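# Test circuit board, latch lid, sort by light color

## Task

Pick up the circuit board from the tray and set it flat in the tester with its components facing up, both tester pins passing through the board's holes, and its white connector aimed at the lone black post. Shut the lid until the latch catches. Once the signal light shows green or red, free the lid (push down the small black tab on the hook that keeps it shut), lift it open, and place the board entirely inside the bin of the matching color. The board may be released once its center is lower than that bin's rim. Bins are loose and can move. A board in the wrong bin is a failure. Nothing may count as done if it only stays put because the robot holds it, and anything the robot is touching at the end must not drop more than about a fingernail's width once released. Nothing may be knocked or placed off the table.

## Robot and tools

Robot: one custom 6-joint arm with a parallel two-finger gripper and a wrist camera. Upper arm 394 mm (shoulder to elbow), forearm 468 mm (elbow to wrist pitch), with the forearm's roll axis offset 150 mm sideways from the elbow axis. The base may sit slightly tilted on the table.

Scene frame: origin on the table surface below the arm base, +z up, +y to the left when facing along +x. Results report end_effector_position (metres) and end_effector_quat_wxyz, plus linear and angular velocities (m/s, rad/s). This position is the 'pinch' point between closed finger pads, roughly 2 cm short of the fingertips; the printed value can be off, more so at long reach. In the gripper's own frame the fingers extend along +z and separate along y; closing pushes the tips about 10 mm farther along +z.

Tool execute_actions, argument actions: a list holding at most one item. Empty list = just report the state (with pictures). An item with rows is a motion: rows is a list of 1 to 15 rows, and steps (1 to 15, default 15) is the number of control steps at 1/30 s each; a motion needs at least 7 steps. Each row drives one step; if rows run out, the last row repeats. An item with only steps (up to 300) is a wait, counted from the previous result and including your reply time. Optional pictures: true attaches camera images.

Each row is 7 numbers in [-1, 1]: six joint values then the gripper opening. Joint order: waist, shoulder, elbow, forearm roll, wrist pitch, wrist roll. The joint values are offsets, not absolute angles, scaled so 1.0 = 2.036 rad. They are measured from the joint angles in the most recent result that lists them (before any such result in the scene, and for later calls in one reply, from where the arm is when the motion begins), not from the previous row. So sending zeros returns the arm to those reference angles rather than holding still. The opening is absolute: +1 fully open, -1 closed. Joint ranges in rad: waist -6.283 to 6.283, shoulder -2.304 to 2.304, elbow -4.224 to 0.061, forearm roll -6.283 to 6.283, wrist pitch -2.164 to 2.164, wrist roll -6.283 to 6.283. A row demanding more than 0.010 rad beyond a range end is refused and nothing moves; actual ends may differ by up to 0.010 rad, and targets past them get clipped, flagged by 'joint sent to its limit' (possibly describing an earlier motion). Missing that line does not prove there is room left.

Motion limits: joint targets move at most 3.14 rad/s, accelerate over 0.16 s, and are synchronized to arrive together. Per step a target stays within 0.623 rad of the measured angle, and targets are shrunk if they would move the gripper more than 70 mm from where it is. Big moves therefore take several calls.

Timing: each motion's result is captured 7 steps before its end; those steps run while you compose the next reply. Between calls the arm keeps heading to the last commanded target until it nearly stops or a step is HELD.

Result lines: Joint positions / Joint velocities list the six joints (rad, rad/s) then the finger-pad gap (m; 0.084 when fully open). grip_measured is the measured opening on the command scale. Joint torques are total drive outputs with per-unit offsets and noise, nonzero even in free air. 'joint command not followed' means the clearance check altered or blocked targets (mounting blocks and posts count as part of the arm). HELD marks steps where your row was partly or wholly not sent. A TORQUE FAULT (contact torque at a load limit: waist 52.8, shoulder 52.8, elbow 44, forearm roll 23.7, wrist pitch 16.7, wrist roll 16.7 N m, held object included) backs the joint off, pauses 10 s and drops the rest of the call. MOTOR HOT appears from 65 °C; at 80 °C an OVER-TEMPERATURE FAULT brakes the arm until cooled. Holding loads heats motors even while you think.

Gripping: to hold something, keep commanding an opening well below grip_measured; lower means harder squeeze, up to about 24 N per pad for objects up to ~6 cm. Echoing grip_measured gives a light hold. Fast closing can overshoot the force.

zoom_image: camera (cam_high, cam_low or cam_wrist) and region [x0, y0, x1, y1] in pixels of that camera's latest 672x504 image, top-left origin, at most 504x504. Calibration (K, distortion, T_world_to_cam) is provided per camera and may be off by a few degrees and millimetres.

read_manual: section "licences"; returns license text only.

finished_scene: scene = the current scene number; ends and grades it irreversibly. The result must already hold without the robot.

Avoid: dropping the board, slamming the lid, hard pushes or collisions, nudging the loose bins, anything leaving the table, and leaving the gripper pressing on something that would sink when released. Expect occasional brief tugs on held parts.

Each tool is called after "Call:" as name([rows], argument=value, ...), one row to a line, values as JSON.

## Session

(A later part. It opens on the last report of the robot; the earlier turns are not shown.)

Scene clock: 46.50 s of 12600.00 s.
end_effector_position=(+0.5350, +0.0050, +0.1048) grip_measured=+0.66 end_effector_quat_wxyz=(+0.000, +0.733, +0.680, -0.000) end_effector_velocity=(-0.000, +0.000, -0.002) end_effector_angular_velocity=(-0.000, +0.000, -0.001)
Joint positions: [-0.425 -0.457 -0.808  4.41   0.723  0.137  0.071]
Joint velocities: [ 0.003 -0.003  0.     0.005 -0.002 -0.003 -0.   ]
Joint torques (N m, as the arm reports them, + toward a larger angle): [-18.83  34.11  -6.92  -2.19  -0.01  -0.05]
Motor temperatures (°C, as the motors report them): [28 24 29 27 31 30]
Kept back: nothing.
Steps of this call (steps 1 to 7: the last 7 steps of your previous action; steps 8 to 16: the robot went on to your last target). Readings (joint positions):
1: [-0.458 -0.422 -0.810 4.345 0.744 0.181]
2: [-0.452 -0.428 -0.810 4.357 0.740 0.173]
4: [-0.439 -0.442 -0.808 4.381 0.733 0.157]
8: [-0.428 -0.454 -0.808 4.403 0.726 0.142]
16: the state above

Call:
execute_actions([
  {"rows":[[0.001,-0.0015,-0.0005,0.002,-0.0006,-0.0015,-0.6],[0.002,-0.003,-0.001,0.004,-0.0012,-0.003,-0.6],[0.003,-0.0045,-0.0014,0.0065,-0.002,-0.0045,-0.6],[0.0042,-0.006,-0.0018,0.009,-0.0026,-0.006,-0.6],[0.0054,-0.008,-0.0022,0.011,-0.0033,-0.008,-0.6],[0.0065,-0.0095,-0.0026,0.0135,-0.004,-0.0096,-0.6],[0.0077,-0.011,-0.003,0.016,-0.0047,-0.0112,-0.6],[0.0088,-0.013,-0.0034,0.018,-0.0054,-0.013,-0.6],[0.01,-0.0145,-0.0038,0.0205,-0.006,-0.0145,-0.6],[0.011,-0.016,-0.0042,0.023,-0.0068,-0.016,-0.6],[0.012,-0.0175,-0.0045,0.025,-0.0074,-0.0176,-0.6],[0.0129,-0.0188,-0.0048,0.0265,-0.0079,-0.0188,-0.6]],"steps":14},
])

Call:
execute_actions([
  {"steps":14},
], pictures=true)

Call:
zoom_image(camera="cam_wrist", region=[472, 230, 672, 380])

Scene clock: 47.23 s of 12600.00 s.
end_effector_position=(+0.5355, +0.0049, +0.0995) grip_measured=+0.66 end_effector_quat_wxyz=(+0.000, +0.733, +0.680, +0.000) end_effector_velocity=(+0.002, -0.000, -0.044) end_effector_angular_velocity=(+0.002, -0.000, +0.001)
Joint positions: [-0.418 -0.467 -0.811  4.425  0.719  0.126  0.071]
Joint velocities: [ 0.058 -0.084 -0.021  0.118 -0.035 -0.085 -0.   ]
Joint torques (N m, as the arm reports them, + toward a larger angle): [-15.05  37.    -7.57  -1.57  -0.25  -0.2 ]
Motor temperatures (°C, as the motors report them): [28 24 29 27 31 30]
Steps of this call (steps 1 to 15: the robot went on to your last target; steps 16 to 22: the first 7 steps of this action). Readings (joint positions):
16: [-0.425 -0.458 -0.808 4.411 0.723 0.136]
17: [-0.424 -0.458 -0.808 4.411 0.723 0.136]
19: [-0.423 -0.460 -0.809 4.415 0.722 0.133]
22: the state above

Scene clock: 47.70 s of 12600.00 s.
end_effector_position=(+0.5356, +0.0048, +0.0852) grip_measured=+0.66 end_effector_quat_wxyz=(+0.000, +0.733, +0.680, +0.000) end_effector_velocity=(-0.000, +0.000, -0.003) end_effector_angular_velocity=(+0.001, +0.001, +0.001)
Joint positions: [-0.399 -0.495 -0.817  4.463  0.708  0.099  0.071]
Joint velocities: [ 0.004 -0.006 -0.001  0.009 -0.002 -0.008 -0.   ]
Joint torques (N m, as the arm reports them, + toward a larger angle): [-12.89  32.83  -7.65  -2.94  -0.51  -0.23]
Motor temperatures (°C, as the motors report them): [28 24 29 27 31 30]
Kept back: nothing.
Steps of this call (steps 1 to 7: the last 7 steps of your previous action; steps 8 to 14: the robot went on to your last target). Readings (joint positions):
1: [-0.416 -0.470 -0.811 4.429 0.718 0.124]
2: [-0.414 -0.473 -0.812 4.433 0.717 0.121]
4: [-0.410 -0.480 -0.814 4.442 0.714 0.114]
8: [-0.402 -0.491 -0.816 4.457 0.710 0.104]
14: the state above
camera_calibration (this result's frames):
cam_wrist: T_world_to_cam=[[0.999153, -0.0407498, 0.00568105, -0.507897], [-0.04087, -0.998901, 0.0229357, 0.0917783], [0.00474018, -0.0231485, -0.999721, 0.210857], [0, 0, 0, 1]] pos_world=[0.510218, 0.0758617, 0.211579]

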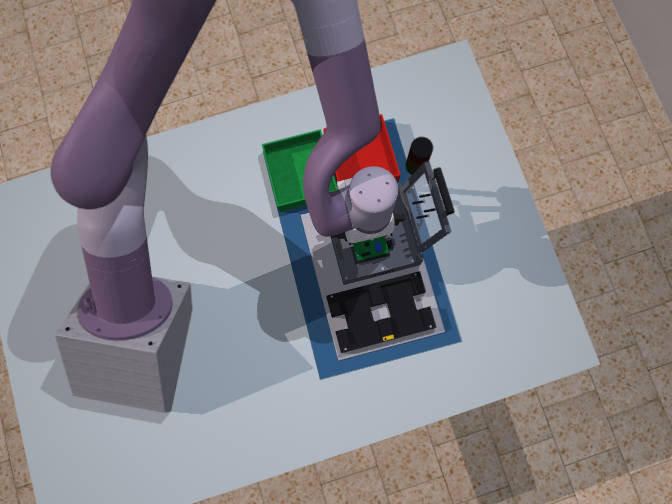

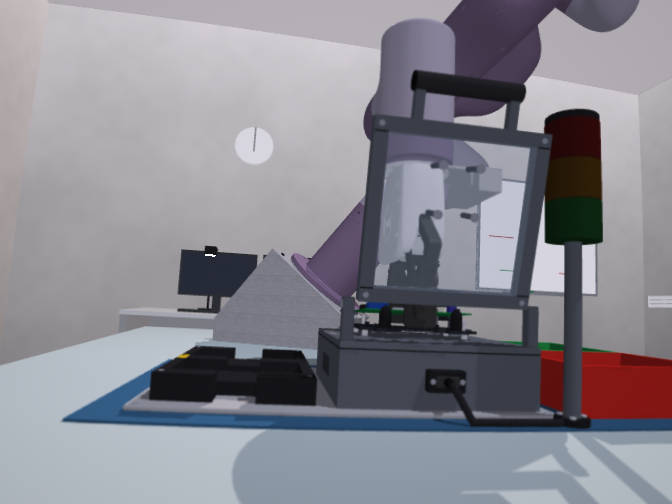

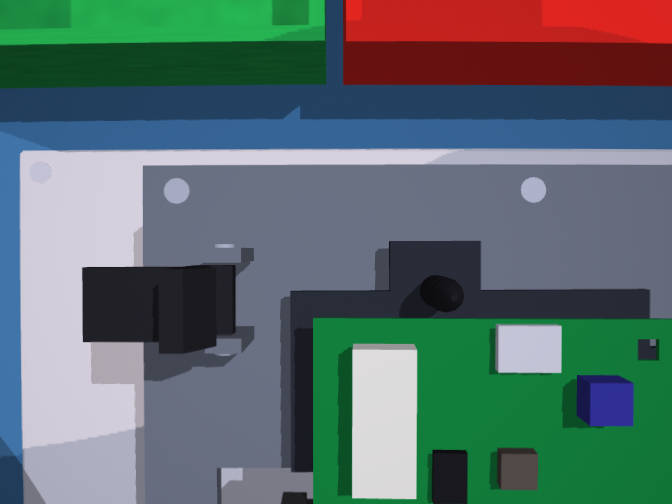

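Region (472, 230, 672, 380) of cam_wrist's 672x504 image, scaled by 2.520, with more detail than that image has; it fills the top 378 rows of this view, and the rest is white.

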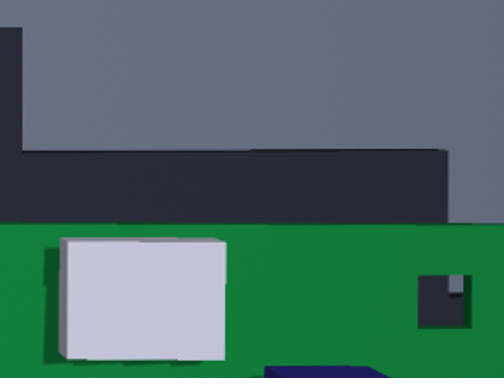

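Call:
execute_actions([
  {"rows":[[0.001,-0.0015,-0.0003,0.002,-0.0006,-0.0015,-0.6],[0.002,-0.003,-0.0006,0.004,-0.0012,-0.003,-0.6],[0.003,-0.0045,-0.001,0.0065,-0.002,-0.0046,-0.6],[0.0042,-0.006,-0.0013,0.0087,-0.0026,-0.0062,-0.6],[0.0052,-0.0074,-0.0016,0.0107,-0.0032,-0.0077,-0.6]],"steps":9},
])

Call:
execute_actions([
  {"steps":14},
], pictures=true)

Call:
zoom_image(camera="cam_wrist", region=[472, 230, 672, 380])

Scene clock: 48.73 s of 12600.00 s.
end_effector_position=(+0.5356, +0.0048, +0.0847) grip_measured=+0.66 end_effector_quat_wxyz=(+0.000, +0.733, +0.680, +0.000) end_effector_velocity=(-0.001, -0.000, -0.009) end_effector_angular_velocity=(+0.000, +0.001, +0.004)
Joint positions: [-0.399 -0.496 -0.818  4.465  0.707  0.098  0.071]
Joint velocities: [ 0.011 -0.017 -0.003  0.025 -0.007 -0.022  0.   ]
Joint torques (N m, as the arm reports them, + toward a larger angle): [-13.27  29.36  -7.69  -3.42  -0.21  -0.18]
Motor temperatures (°C, as the motors report them): [28 24 29 27 31 30]
Steps of this call (steps 1 to 29: the robot went on to your last target; steps 30 to 31: the first 2 steps of this action). Readings (joint positions):
30: [-0.399 -0.495 -0.817 4.464 0.707 0.098]
31: the state above

Scene clock: 49.20 s of 12600.00 s.
end_effector_position=(+0.5350, +0.0050, +0.0773) grip_measured=+0.66 end_effector_quat_wxyz=(-0.000, +0.733, +0.680, -0.000) end_effector_velocity=(+0.000, -0.000, -0.001) end_effector_angular_velocity=(-0.001, -0.000, -0.000)
Joint positions: [-0.389 -0.509 -0.82   4.484  0.702  0.084  0.071]
Joint velocities: [ 0.002 -0.002 -0.001  0.004 -0.001 -0.002  0.   ]
Joint torques (N m, as the arm reports them, + toward a larger angle): [-19.94  33.81 -10.04  -2.48  -1.65  -0.39]
Motor temperatures (°C, as the motors report them): [28 24 29 27 31 30]
Kept back: nothing.
Steps of this call (steps 1 to 7: the last 7 steps of your previous action; steps 8 to 14: the robot went on to your last target). Readings (joint positions):
1: [-0.398 -0.497 -0.818 4.466 0.707 0.097]
2: [-0.397 -0.498 -0.818 4.468 0.706 0.096]
4: [-0.394 -0.502 -0.818 4.474 0.705 0.091]
8: [-0.390 -0.508 -0.820 4.482 0.703 0.086]
14: the state above
camera_calibration (this result's frames):
cam_wrist: T_world_to_cam=[[0.999145, -0.0410568, 0.0047969, -0.507167], [-0.0411545, -0.998901, 0.0224304, 0.0923246], [0.00387071, -0.0226086, -0.999737, 0.203381], [0, 0, 0, 1]] pos_world=[0.509746, 0.0759986, 0.20369]

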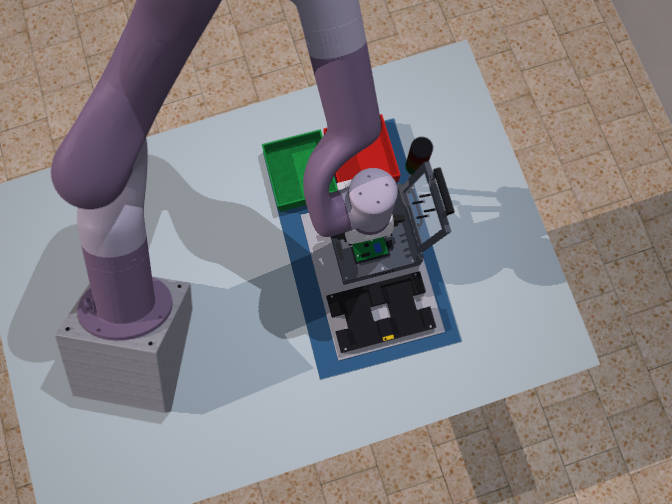

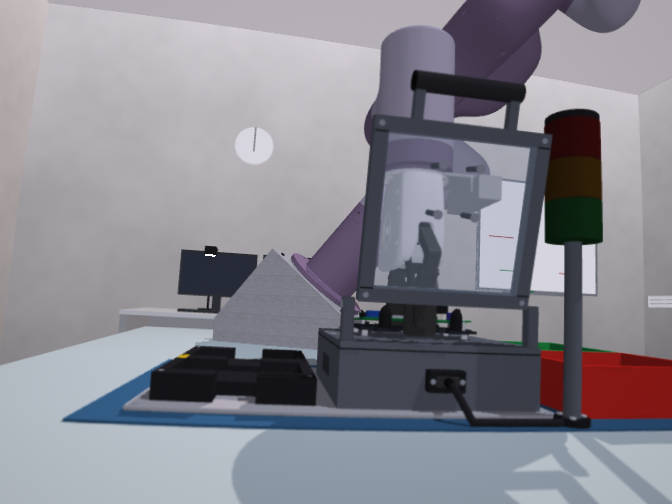

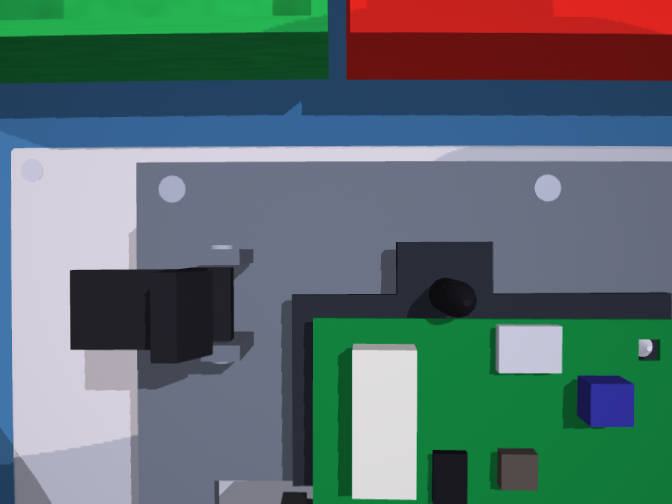

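Region (472, 230, 672, 380) of cam_wrist's 672x504 image, scaled by 2.520, with more detail than that image has; it fills the top 378 rows of this view, and the rest is white.

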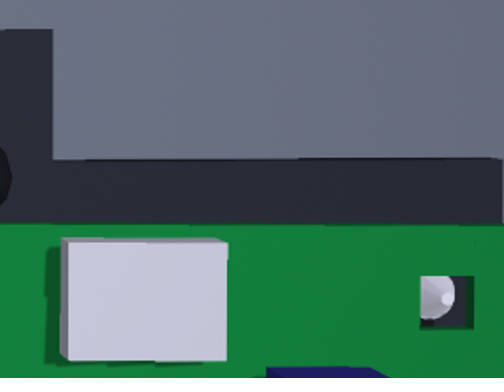

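Call:
execute_actions([
  {"rows":[[0.0005,-0.0008,-0.0002,0.001,-0.0003,-0.0008,-0.6],[0.001,-0.0015,-0.0003,0.002,-0.0006,-0.0015,-0.6],[0.0016,-0.0023,-0.0005,0.0033,-0.001,-0.0023,-0.6],[0.0021,-0.003,-0.0006,0.0044,-0.0013,-0.0031,-0.6],[0.0026,-0.0037,-0.0008,0.0054,-0.0016,-0.0038,-0.6]],"steps":9},
])

Call:
execute_actions([
  {"steps":14},
], pictures=true)

Call:
zoom_image(camera="cam_wrist", region=[472, 230, 672, 380])

Call:
zoom_image(camera="cam_low", region=[330, 270, 510, 370])

Scene clock: 50.00 s of 12600.00 s.
end_effector_position=(+0.5351, +0.0048, +0.0771) grip_measured=+0.66 end_effector_quat_wxyz=(-0.000, +0.733, +0.680, -0.000) end_effector_velocity=(-0.000, +0.000, -0.004) end_effector_angular_velocity=(+0.003, -0.001, +0.001)
Joint positions: [-0.389 -0.51  -0.82   4.485  0.702  0.083  0.071]
Joint velocities: [ 0.005 -0.009 -0.002  0.012  0.001 -0.011 -0.   ]
Joint torques (N m, as the arm reports them, + toward a larger angle): [-15.44  30.83 -11.6   -2.05  -2.12  -0.38]
Motor temperatures (°C, as the motors report them): [28 24 29 27 31 30]
Steps of this call (steps 1 to 22: the robot went on to your last target; steps 23 to 24: the first 2 steps of this action). Readings (joint positions):
23: [-0.389 -0.510 -0.820 4.485 0.702 0.084]
24: the state above

Scene clock: 50.47 s of 12600.00 s.
end_effector_position=(+0.5350, +0.0049, +0.0736) grip_measured=+0.66 end_effector_quat_wxyz=(-0.000, +0.733, +0.680, -0.000) end_effector_velocity=(-0.000, -0.000, -0.001) end_effector_angular_velocity=(-0.000, +0.001, -0.002)
Joint positions: [-0.384 -0.516 -0.822  4.495  0.699  0.076  0.071]
Joint velocities: [ 0.002 -0.003 -0.001  0.003 -0.001 -0.     0.   ]
Joint torques (N m, as the arm reports them, + toward a larger angle): [-14.52  25.74 -10.3   -0.17  -2.93  -0.45]
Motor temperatures (°C, as the motors report them): [28 24 29 27 31 30]
Kept back: nothing.
Steps of this call (steps 1 to 7: the last 7 steps of your previous action; steps 8 to 14: the robot went on to your last target). Readings (joint positions):
1: [-0.388 -0.510 -0.821 4.486 0.701 0.083]
2: [-0.388 -0.511 -0.821 4.487 0.701 0.082]
4: [-0.387 -0.513 -0.821 4.490 0.701 0.080]
8: [-0.385 -0.515 -0.822 4.493 0.700 0.077]
14: the state above
camera_calibration (this result's frames):
cam_wrist: T_world_to_cam=[[0.999142, -0.0411149, 0.00504982, -0.507181], [-0.0412199, -0.998889, 0.0228429, 0.0923265], [0.00410503, -0.0230314, -0.999726, 0.199589], [0, 0, 0, 1]] pos_world=[0.509732, 0.0759681, 0.199986]

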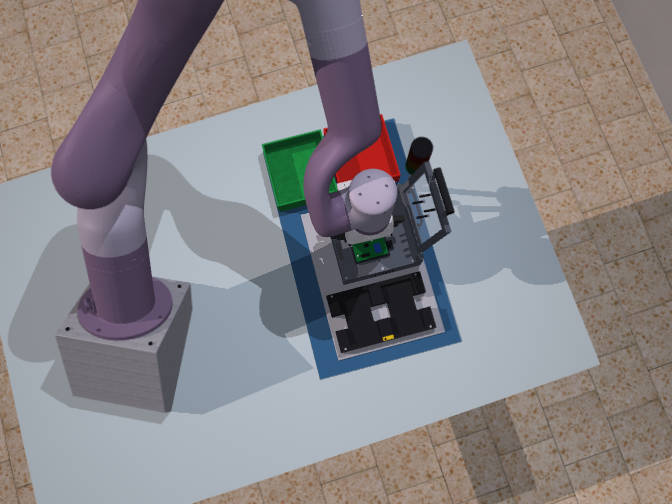

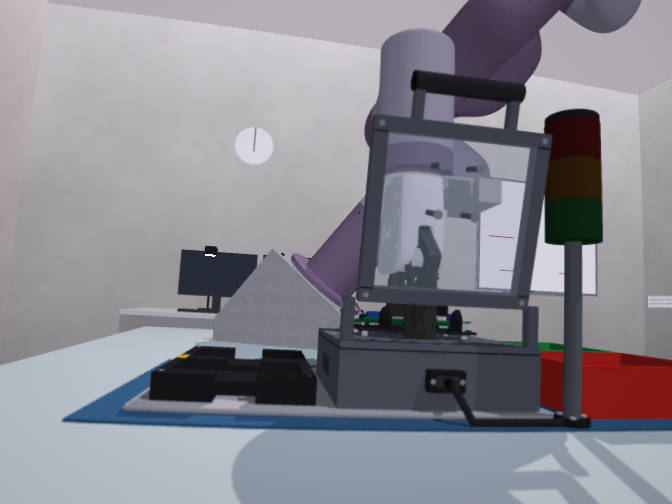

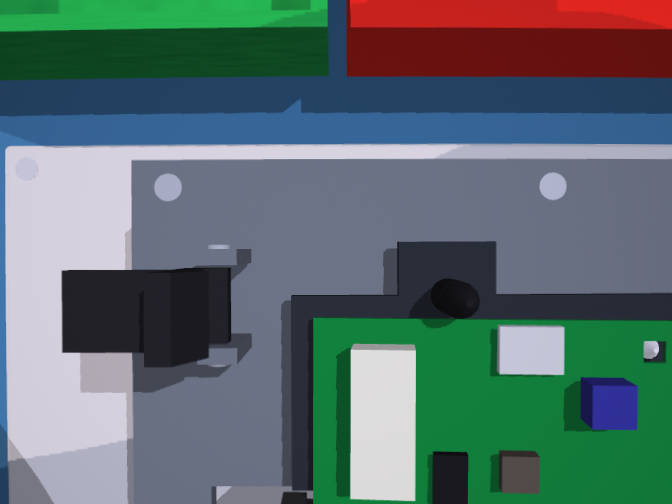

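Region (472, 230, 672, 380) of cam_wrist's 672x504 image, scaled by 2.520, with more detail than that image has; it fills the top 378 rows of this view, and the rest is white.

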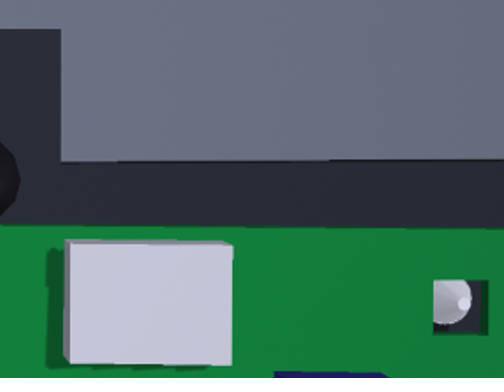

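Region (330, 270, 510, 370) of cam_low's 672x504 image, scaled by 2.800, with more detail than that image has.

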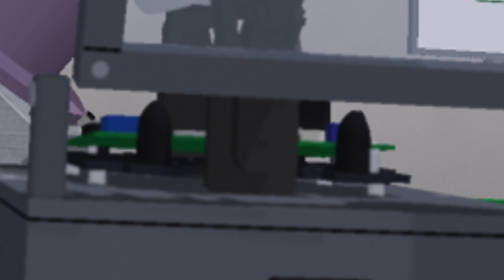

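Call:
execute_actions([
  {"rows":[[0,0.0005,0,0,0,0,-0.3],[0,0.0005,0,0,0,0,0],[0,0.0005,0,0,0,0,0.3],[0,0.0005,0,0,0,0,0.55],[0,0.0005,0,0,0,0,0.65],[0,0.0005,0,0,0,0,0.72],[0,0.0005,0,0,0,0,0.8]],"steps":10},
])

Call:
execute_actions([
  {"steps":14},
], pictures=true)

Call:
zoom_image(camera="cam_low", region=[330, 270, 510, 370])

Scene clock: 51.27 s of 12600.00 s.
end_effector_position=(+0.5350, +0.0049, +0.0735) grip_measured=+0.66 end_effector_quat_wxyz=(-0.000, +0.733, +0.680, -0.000) end_effector_velocity=(+0.001, +0.000, +0.003) end_effector_angular_velocity=(-0.004, -0.003, +0.002)
Joint positions: [-0.384 -0.516 -0.822  4.495  0.699  0.076  0.071]
Joint velocities: [-0.002  0.007  0.002 -0.003 -0.002  0.001 -0.   ]
Joint torques (N m, as the arm reports them, + toward a larger angle): [-10.89  25.92 -10.28  -1.07  -2.34  -0.32]
Motor temperatures (°C, as the motors report them): [28 24 29 27 31 30]
Steps of this call (steps 1 to 21: the robot went on to your last target; steps 22 to 24: the first 3 steps of this action). Readings (joint positions):
22: [-0.384 -0.517 -0.822 4.495 0.699 0.076]
23: [-0.384 -0.517 -0.822 4.495 0.699 0.076]
24: the state above

Scene clock: 51.73 s of 12600.00 s.
end_effector_position=(+0.5355, +0.0049, +0.0739) grip_measured=+0.80 end_effector_quat_wxyz=(+0.001, +0.733, +0.680, -0.000) end_effector_velocity=(-0.001, +0.001, +0.001) end_effector_angular_velocity=(+0.005, +0.001, +0.001)
Joint positions: [-0.384 -0.516 -0.822  4.495  0.698  0.076  0.077]
Joint velocities: [-0.001  0.002  0.002 -0.002  0.005  0.     0.   ]
Joint torques (N m, as the arm reports them, + toward a larger angle): [-14.16  34.45  -5.38  -2.33   0.14  -0.47]
Motor temperatures (°C, as the motors report them): [28 24 29 27 31 30]
Kept back: nothing.
Steps of this call (steps 1 to 7: the last 7 steps of your previous action; steps 8 to 14: the robot went on to your last target). Readings (joint positions):
1: [-0.384 -0.516 -0.822 4.495 0.699 0.076]
2: [-0.384 -0.516 -0.822 4.495 0.699 0.076]
4: [-0.384 -0.516 -0.822 4.495 0.698 0.076]
8: [-0.383 -0.516 -0.823 4.496 0.697 0.076]
14: the state above
camera_calibration (this result's frames):
cam_wrist: T_world_to_cam=[[0.99916, -0.040562, 0.00590689, -0.507748], [-0.0406915, -0.998889, 0.0237533, 0.0920181], [0.00493685, -0.0239737, -0.9997, 0.199407], [0, 0, 0, 1]] pos_world=[0.510081, 0.0761011, 0.20016]

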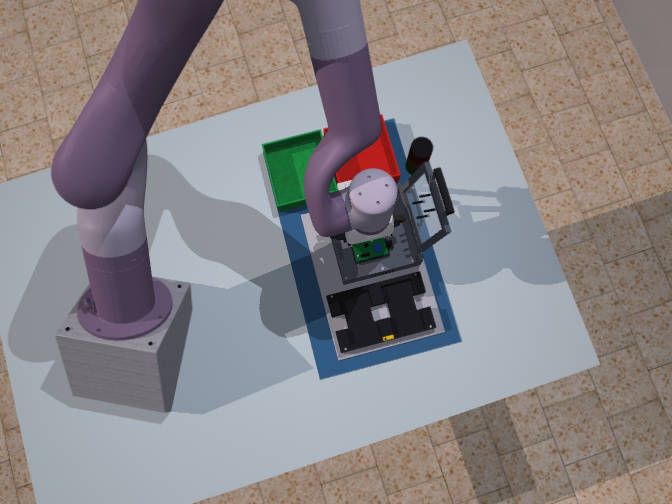

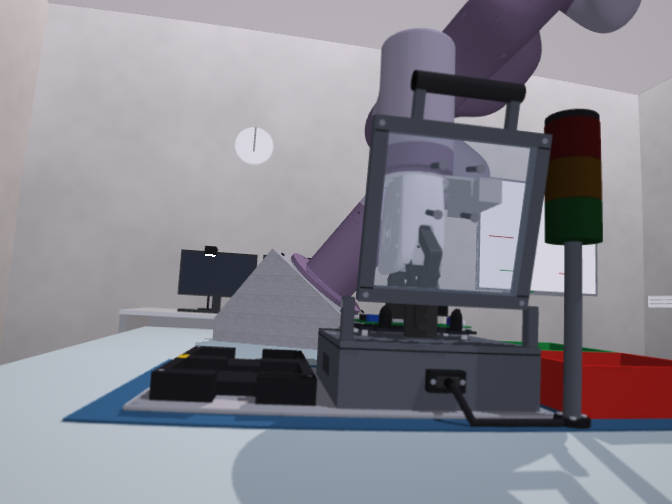

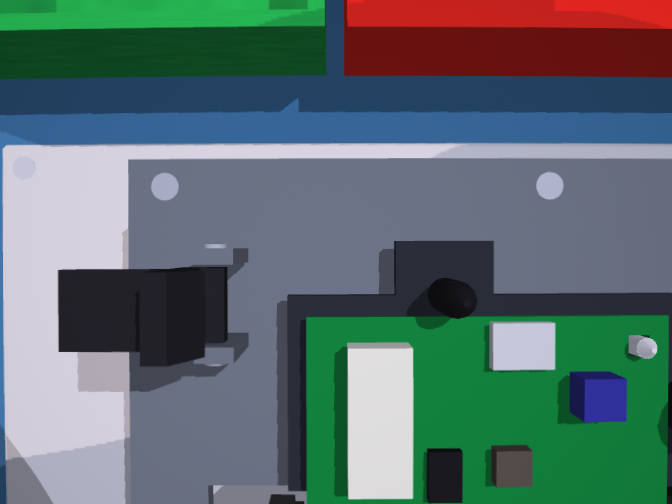

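Region (330, 270, 510, 370) of cam_low's 672x504 image, scaled by 2.800, with more detail than that image has.

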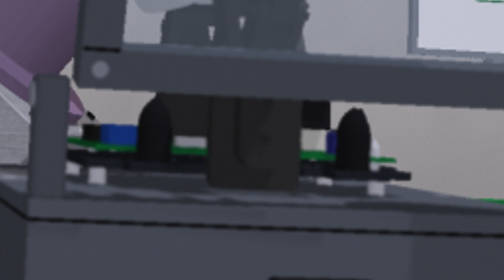

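Call:
execute_actions(actions=[])

Scene clock: 53.00 s of 12600.00 s.
end_effector_position=(+0.5354, +0.0051, +0.0740) grip_measured=+0.80 end_effector_quat_wxyz=(+0.000, +0.733, +0.680, +0.000) end_effector_velocity=(-0.000, +0.000, -0.000) end_effector_angular_velocity=(+0.000, +0.001, +0.001)
Joint positions: [-0.384 -0.515 -0.822  4.495  0.699  0.076  0.077]
Joint velocities: [ 0.001 -0.     0.     0.     0.    -0.001 -0.   ]
Joint torques (N m, as the arm reports them, + toward a larger angle): [-13.06  33.2   -6.78  -3.06   0.02  -0.42]
Motor temperatures (°C, as the motors report them): [28 24 29 27 31 30]
Kept back: nothing.
Steps of this call (steps 1 to 15: the robot went on to your last target; steps 16 to 38: nothing new was sent). Readings (joint positions):
1: [-0.384 -0.516 -0.822 4.495 0.699 0.076]
2: [-0.384 -0.516 -0.822 4.495 0.699 0.076]
4: [-0.384 -0.515 -0.822 4.495 0.699 0.076]
8: [-0.384 -0.515 -0.822 4.495 0.699 0.076]
38: the state above
The arm was judged still, so your last target was given up. Only a new action makes it travel on or press farther. Fingers that are still opening or closing keep moving.
camera_calibration (this result's frames):
cam_wrist: T_world_to_cam=[[0.999164, -0.0404743, 0.00581891, -0.507631], [-0.0405982, -0.99891, 0.0230298, 0.0921877], [0.00488045, -0.0232467, -0.999718, 0.199547], [0, 0, 0, 1]] pos_world=[0.509975, 0.0761801, 0.200321]

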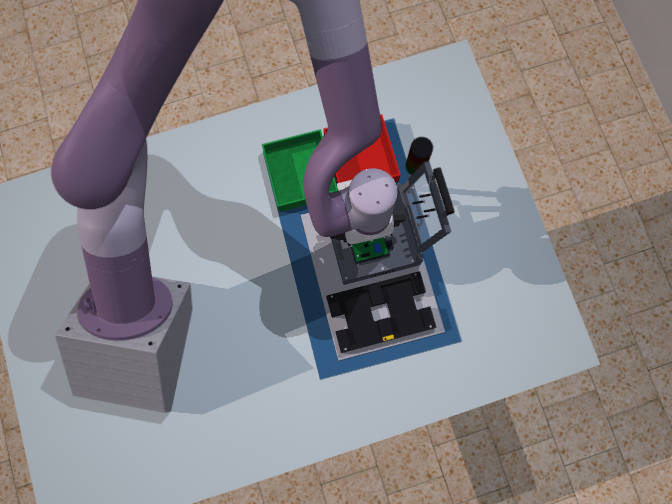

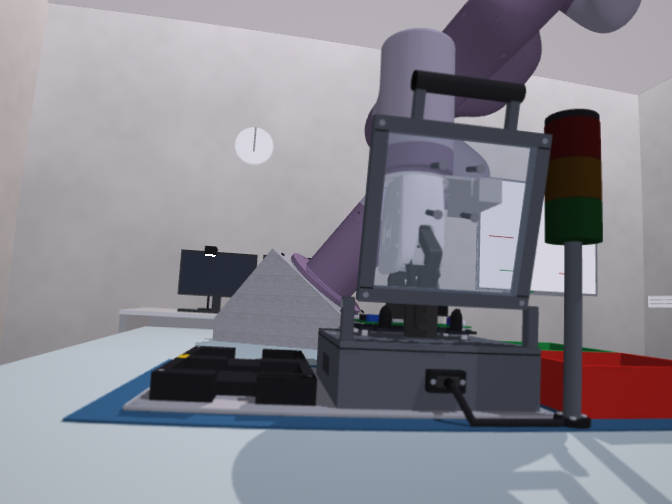

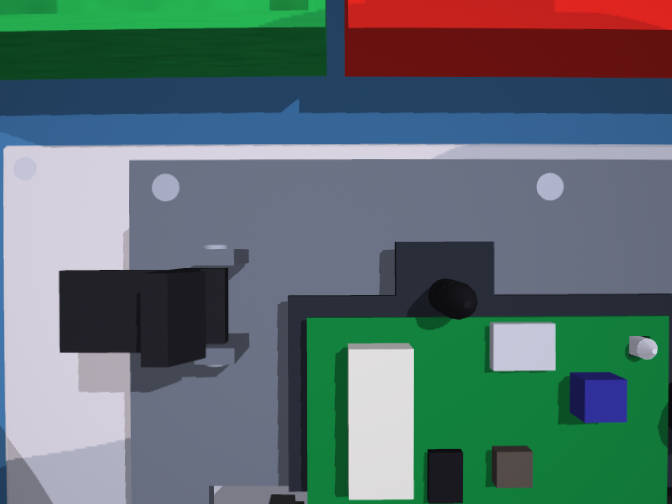

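Call:
execute_actions([
  {"rows":[[-0.004,0.006,0.002,-0.009,0.003,0.006,0.8],[-0.011,0.015,0.004,-0.021,0.007,0.015,0.8],[-0.02,0.028,0.007,-0.039,0.013,0.027,0.8],[-0.03,0.042,0.011,-0.058,0.02,0.041,0.8],[-0.044,0.061,0.016,-0.0855,0.0285,0.059,0.8],[-0.07,0.085,0.013,-0.12,0.055,0.08,0.8],[-0.10,0.11,0.009,-0.16,0.085,0.10,0.8],[-0.13,0.135,0.006,-0.2,0.115,0.12,0.8],[-0.16,0.16,0.003,-0.235,0.15,0.14,0.8],[-0.19,0.19,0,-0.27,0.18,0.157,0.8],[-0.2097,0.2107,-0.003,-0.2927,0.1974,0.1665,0.8]],"steps":15},
])

Call:
execute_actions([
  {"steps":12},
], pictures=true)

Scene clock: 53.90 s of 12600.00 s.
end_effector_position=(+0.5358, +0.0055, +0.1177) grip_measured=+0.80 end_effector_quat_wxyz=(-0.001, +0.733, +0.681, +0.005) end_effector_velocity=(+0.041, -0.010, +0.381) end_effector_angular_velocity=(+0.109, -0.114, +0.054)
Joint positions: [-0.445 -0.436 -0.805  4.383  0.744  0.152  0.077]
Joint velocities: [-0.555  0.603  0.03  -0.857  0.474  0.519  0.   ]
Joint torques (N m, as the arm reports them, + toward a larger angle): [-22.88  31.49  -8.67  -1.28   0.1   -0.45]
Motor temperatures (°C, as the motors report them): [28 24 29 27 31 30]
Steps of this call (steps 1 to 19: nothing new was sent; steps 20 to 27: the first 8 steps of this action). Readings (joint positions):
20: [-0.384 -0.515 -0.822 4.495 0.699 0.076]
21: [-0.385 -0.514 -0.821 4.492 0.700 0.078]
23: [-0.393 -0.502 -0.818 4.475 0.706 0.090]
27: the state above

Scene clock: 54.30 s of 12600.00 s.
end_effector_position=(+0.5325, +0.0006, +0.2674) grip_measured=+0.80 end_effector_quat_wxyz=(-0.002, +0.727, +0.686, +0.022) end_effector_velocity=(-0.081, -0.009, +0.363) end_effector_angular_velocity=(-0.054, +0.046, -0.007)
Joint positions: [-0.668 -0.223 -0.818  4.086  0.961  0.315  0.077]
Joint velocities: [-0.547  0.523 -0.037 -0.715  0.537  0.382 -0.   ]
Joint torques (N m, as the arm reports them, + toward a larger angle): [-11.33  24.38 -11.54  -3.21   0.21  -0.49]
Motor temperatures (°C, as the motors report them): [28 24 29 27 31 30]
Kept back: nothing.
Steps of this call (steps 1 to 7: the last 7 steps of your previous action; steps 8 to 12: the robot went on to your last target). Readings (joint positions):
1: [-0.464 -0.417 -0.804 4.355 0.760 0.169]
2: [-0.483 -0.398 -0.806 4.328 0.779 0.184]
4: [-0.521 -0.363 -0.808 4.277 0.816 0.212]
8: [-0.595 -0.293 -0.813 4.181 0.888 0.264]
12: the state above
camera_calibration (this result's frames):
cam_wrist: T_world_to_cam=[[0.99917, -0.0242403, 0.032727, -0.513232], [-0.0239015, -0.999657, -0.0107029, 0.0832733], [0.0329752, 0.00991176, -0.999407, 0.377765], [0, 0, 0, 1]] pos_world=[0.50234, 0.0670595, 0.395228]

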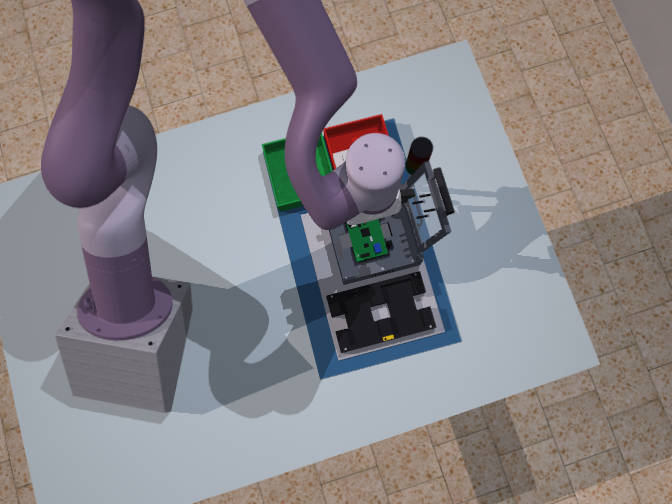

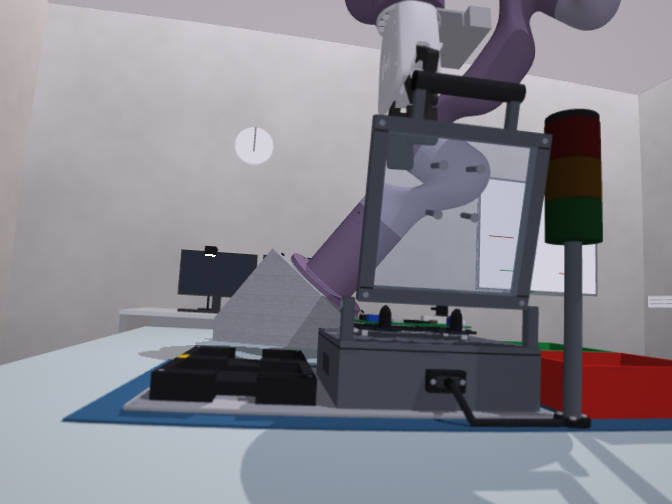

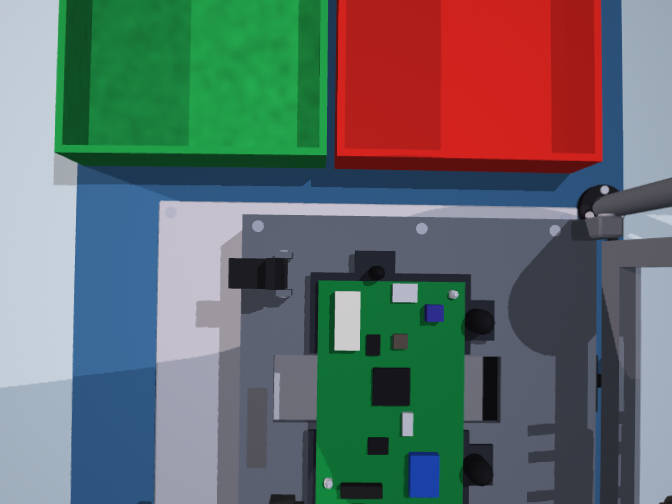

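Call:
execute_actions([
  {"rows":[[-0.065,0.06,-0.015,-0.091,0.069,0.054,0.5],[-0.055,0.045,-0.037,-0.089,0.068,0.066,0.3],[-0.044,0.031,-0.058,-0.087,0.067,0.077,0.2],[-0.034,0.016,-0.079,-0.085,0.067,0.088,0.2],[-0.024,0.002,-0.1,-0.083,0.066,0.1,0.2],[-0.013,-0.013,-0.121,-0.081,0.066,0.111,0.2],[-0.003,-0.027,-0.142,-0.079,0.065,0.122,0.2],[0.007,-0.042,-0.163,-0.077,0.064,0.133,0.2],[0.018,-0.056,-0.184,-0.075,0.064,0.144,0.2],[0.026,-0.068,-0.202,-0.073,0.063,0.154,0.2],[0.033,-0.078,-0.216,-0.072,0.063,0.161,0.2]],"steps":15},
])

Call:
execute_actions([
  {"steps":18},
], pictures=true)

Scene clock: 56.03 s of 12600.00 s.
end_effector_position=(+0.5540, -0.0037, +0.3576) grip_measured=+0.19 end_effector_quat_wxyz=(+0.001, +0.733, +0.680, -0.002) end_effector_velocity=(+0.372, -0.010, -0.037) end_effector_angular_velocity=(-0.014, +0.009, +0.004)
Joint positions: [-0.749 -0.174 -0.956  3.91   1.097  0.482  0.052]
Joint velocities: [ 0.433 -0.604 -0.875  0.083 -0.027  0.461 -0.004]
Joint torques (N m, as the arm reports them, + toward a larger angle): [-11.29  22.2  -11.81  -2.36  -0.07  -0.29]
Motor temperatures (°C, as the motors report them): [28 24 29 27 31 30]
Steps of this call (steps 1 to 30: the robot went on to your last target; steps 31 to 44: nothing new was sent; steps 45 to 52: the first 8 steps of this action). Readings (joint positions):
45: [-0.811 -0.087 -0.828 3.899 1.101 0.415]
46: [-0.810 -0.088 -0.831 3.899 1.101 0.417]
48: [-0.800 -0.103 -0.852 3.901 1.101 0.428]
52: the state above

Scene clock: 56.63 s of 12600.00 s.
end_effector_position=(+0.6788, +0.0046, +0.3303) grip_measured=+0.19 end_effector_quat_wxyz=(+0.000, +0.733, +0.680, -0.001) end_effector_velocity=(+0.011, +0.002, -0.004) end_effector_angular_velocity=(+0.002, +0.000, -0.000)
Joint positions: [-0.603 -0.379 -1.255  3.939  1.089  0.641  0.052]
Joint velocities: [ 0.013 -0.019 -0.027  0.003  0.     0.014  0.   ]
Joint torques (N m, as the arm reports them, + toward a larger angle): [-12.38  31.57 -13.21  -2.82  -0.04  -0.1 ]
Motor temperatures (°C, as the motors report them): [28 24 29 27 31 30]
Kept back: nothing.
Steps of this call (steps 1 to 7: the last 7 steps of your previous action; steps 8 to 18: the robot went on to your last target). Readings (joint positions):
1: [-0.735 -0.194 -0.985 3.913 1.096 0.498]
2: [-0.720 -0.214 -1.013 3.916 1.096 0.513]
4: [-0.693 -0.253 -1.070 3.921 1.094 0.543]
8: [-0.638 -0.329 -1.182 3.932 1.091 0.602]
18: the state above
camera_calibration (this result's frames):
cam_wrist: T_world_to_cam=[[0.999127, -0.041502, 0.00472613, -0.65199], [-0.0416034, -0.998849, 0.0238892, 0.0919801], [0.00372924, -0.024065, -0.999703, 0.455877], [0, 0, 0, 1]] pos_world=[0.653548, 0.075786, 0.456626]

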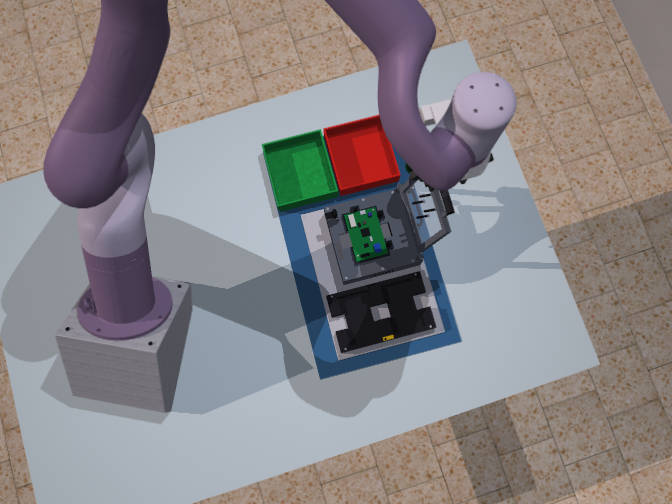

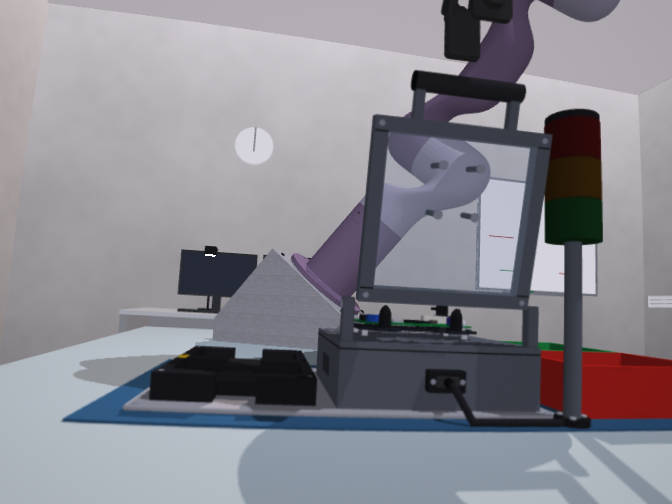

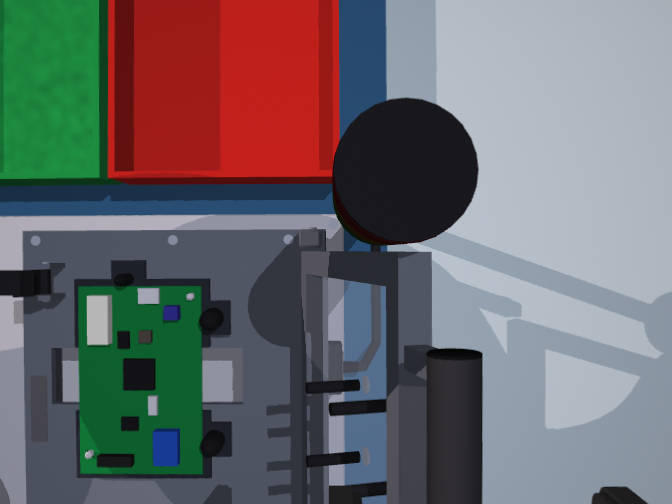

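Call:
execute_actions([
  {"rows":[[0.002,-0.003,0.0,0.002,-0.003,-0.001,0.2],[0.006,-0.007,0.001,0.006,-0.009,-0.004,0.2],[0.011,-0.013,0.002,0.011,-0.016,-0.006,0.2],[0.016,-0.019,0.003,0.016,-0.024,-0.009,0.2],[0.021,-0.025,0.004,0.021,-0.031,-0.012,0.2],[0.025,-0.03,0.005,0.025,-0.037,-0.015,0.2],[0.0276,-0.0323,0.0055,0.0266,-0.0401,-0.0159,0.2]],"steps":13},
])

Call:
execute_actions([
  {"steps":8},
], pictures=true)

Scene clock: 58.40 s of 12600.00 s.
end_effector_position=(+0.6825, +0.0024, +0.3134) grip_measured=+0.19 end_effector_quat_wxyz=(+0.001, +0.733, +0.680, +0.000) end_effector_velocity=(+0.025, -0.026, -0.212) end_effector_angular_velocity=(+0.019, +0.003, -0.010)
Joint positions: [-0.585 -0.4   -1.253  3.956  1.063  0.632  0.052]
Joint velocities: [ 0.207 -0.246  0.054  0.206 -0.302 -0.122 -0.   ]
Joint torques (N m, as the arm reports them, + toward a larger angle): [-12.35  27.26 -12.16  -1.85  -0.63  -0.68]
Motor temperatures (°C, as the motors report them): [28 24 29 27 31 30]
Steps of this call (steps 1 to 15: the robot went on to your last target; steps 16 to 47: nothing new was sent; steps 48 to 53: the first 6 steps of this action). Readings (joint positions):
48: [-0.601 -0.382 -1.258 3.939 1.089 0.643]
49: [-0.601 -0.382 -1.258 3.940 1.088 0.642]
51: [-0.596 -0.387 -1.256 3.945 1.080 0.638]
53: the state above

Scene clock: 58.67 s of 12600.00 s.
end_effector_position=(+0.6855, -0.0014, +0.2772) grip_measured=+0.19 end_effector_quat_wxyz=(-0.001, +0.733, +0.680, -0.000) end_effector_velocity=(+0.007, -0.003, -0.023) end_effector_angular_velocity=(-0.010, -0.012, +0.007)
Joint positions: [-0.55  -0.442 -1.244  3.99   1.012  0.611  0.052]
Joint velocities: [ 0.027 -0.028 -0.     0.029 -0.047 -0.02   0.   ]
Joint torques (N m, as the arm reports them, + toward a larger angle): [-19.1   37.06 -12.19  -2.06  -0.18  -0.71]
Motor temperatures (°C, as the motors report them): [28 24 29 27 31 30]
Kept back: nothing.
Steps of this call (steps 1 to 7: the last 7 steps of your previous action; step 8: the robot went on to your last target). Readings (joint positions):
1: [-0.578 -0.409 -1.251 3.963 1.052 0.627]
2: [-0.570 -0.418 -1.249 3.971 1.042 0.623]
4: [-0.558 -0.432 -1.246 3.981 1.025 0.616]
8: the state above
camera_calibration (this result's frames):
cam_wrist: T_world_to_cam=[[0.999114, -0.0418803, 0.00407097, -0.658509], [-0.0419609, -0.998871, 0.0222885, 0.0882675], [0.00313292, -0.0224395, -0.999743, 0.403012], [0, 0, 0, 1]] pos_world=[0.660367, 0.0696327, 0.403622]

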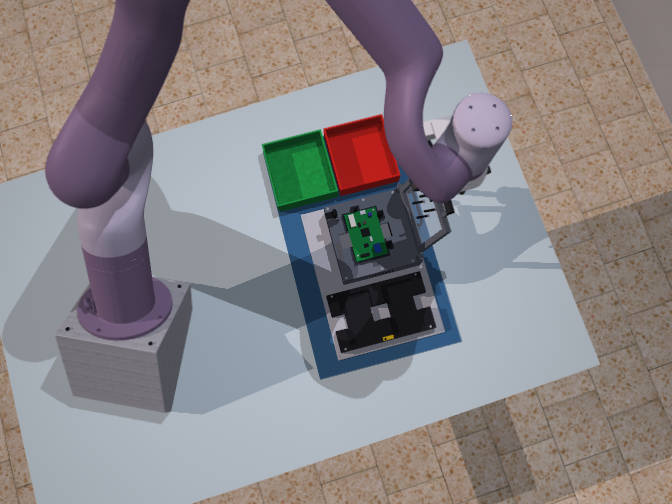

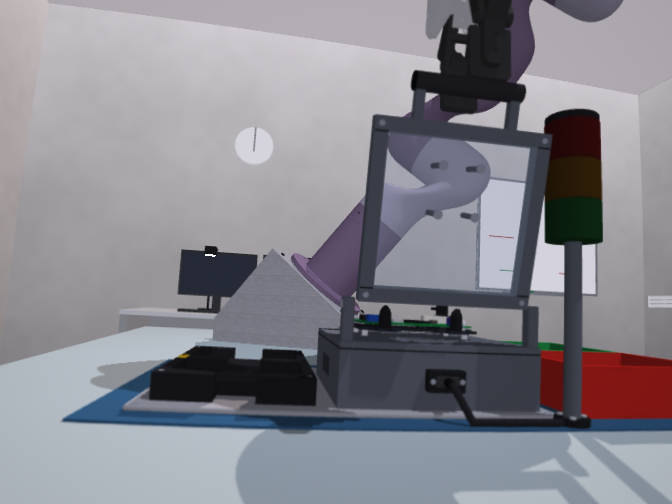

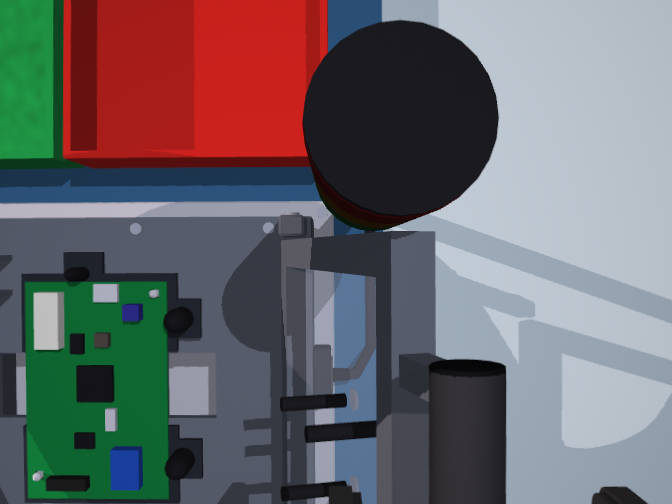

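Call:
execute_actions([
  {"rows":[[0,0,0,0,0,0,0],[0,0,0,0,0,0,-0.3],[0,0,0,0,0,0,-0.5],[0,0,0,0,0,0,-0.6],[0,0,0,0,0,0,-0.7],[0,0,0,0,0,0,-0.85]],"steps":14},
])

Call:
execute_actions([
  {"steps":7},
])

Scene clock: 60.50 s of 12600.00 s.
end_effector_position=(+0.6831, -0.0012, +0.2760) grip_measured=-0.64 end_effector_quat_wxyz=(-0.004, +0.734, +0.679, -0.001) end_effector_velocity=(-0.026, +0.002, -0.001) end_effector_angular_velocity=(+0.047, +0.056, -0.014)
Joint positions: [-0.55  -0.442 -1.241  3.988  1.016  0.61   0.016]
Joint velocities: [-0.017  0.004  0.028 -0.024  0.062 -0.002 -0.066]
Joint torques (N m, as the arm reports them, + toward a larger angle): [ -8.2   38.21 -23.42   1.9   -5.68  -0.02]
Motor temperatures (°C, as the motors report them): [28 24 29 27 31 30]
Steps of this call (steps 1 to 30: the robot went on to your last target; steps 31 to 48: nothing new was sent; steps 49 to 55: the first 7 steps of this action). Readings (joint positions):
49: [-0.547 -0.445 -1.244 3.993 1.008 0.609]
50: [-0.547 -0.445 -1.244 3.992 1.008 0.609]
52: [-0.548 -0.443 -1.244 3.991 1.010 0.610]
55: the state above

Scene clock: 60.73 s of 12600.00 s.
end_effector_position=(+0.6834, -0.0013, +0.2762) grip_measured=-0.65 end_effector_quat_wxyz=(-0.004, +0.734, +0.680, -0.001) end_effector_velocity=(+0.002, -0.001, +0.001) end_effector_angular_velocity=(-0.009, -0.002, +0.005)
Joint positions: [-0.55  -0.442 -1.242  3.988  1.016  0.611  0.016]
Joint velocities: [ 0.002  0.    -0.004 -0.005 -0.007  0.002  0.   ]
Joint torques (N m, as the arm reports them, + toward a larger angle): [-15.28  43.58 -26.9    3.37  -5.12  -0.09]
Motor temperatures (°C, as the motors report them): [28 24 29 27 31 30]
Kept back: nothing.
Steps of this call (steps 1 to 7: the last 7 steps of your previous action). Readings (joint positions):
1: [-0.550 -0.442 -1.241 3.988 1.017 0.610]
2: [-0.550 -0.442 -1.241 3.988 1.017 0.610]
4: [-0.550 -0.442 -1.241 3.988 1.016 0.610]
7: the state above


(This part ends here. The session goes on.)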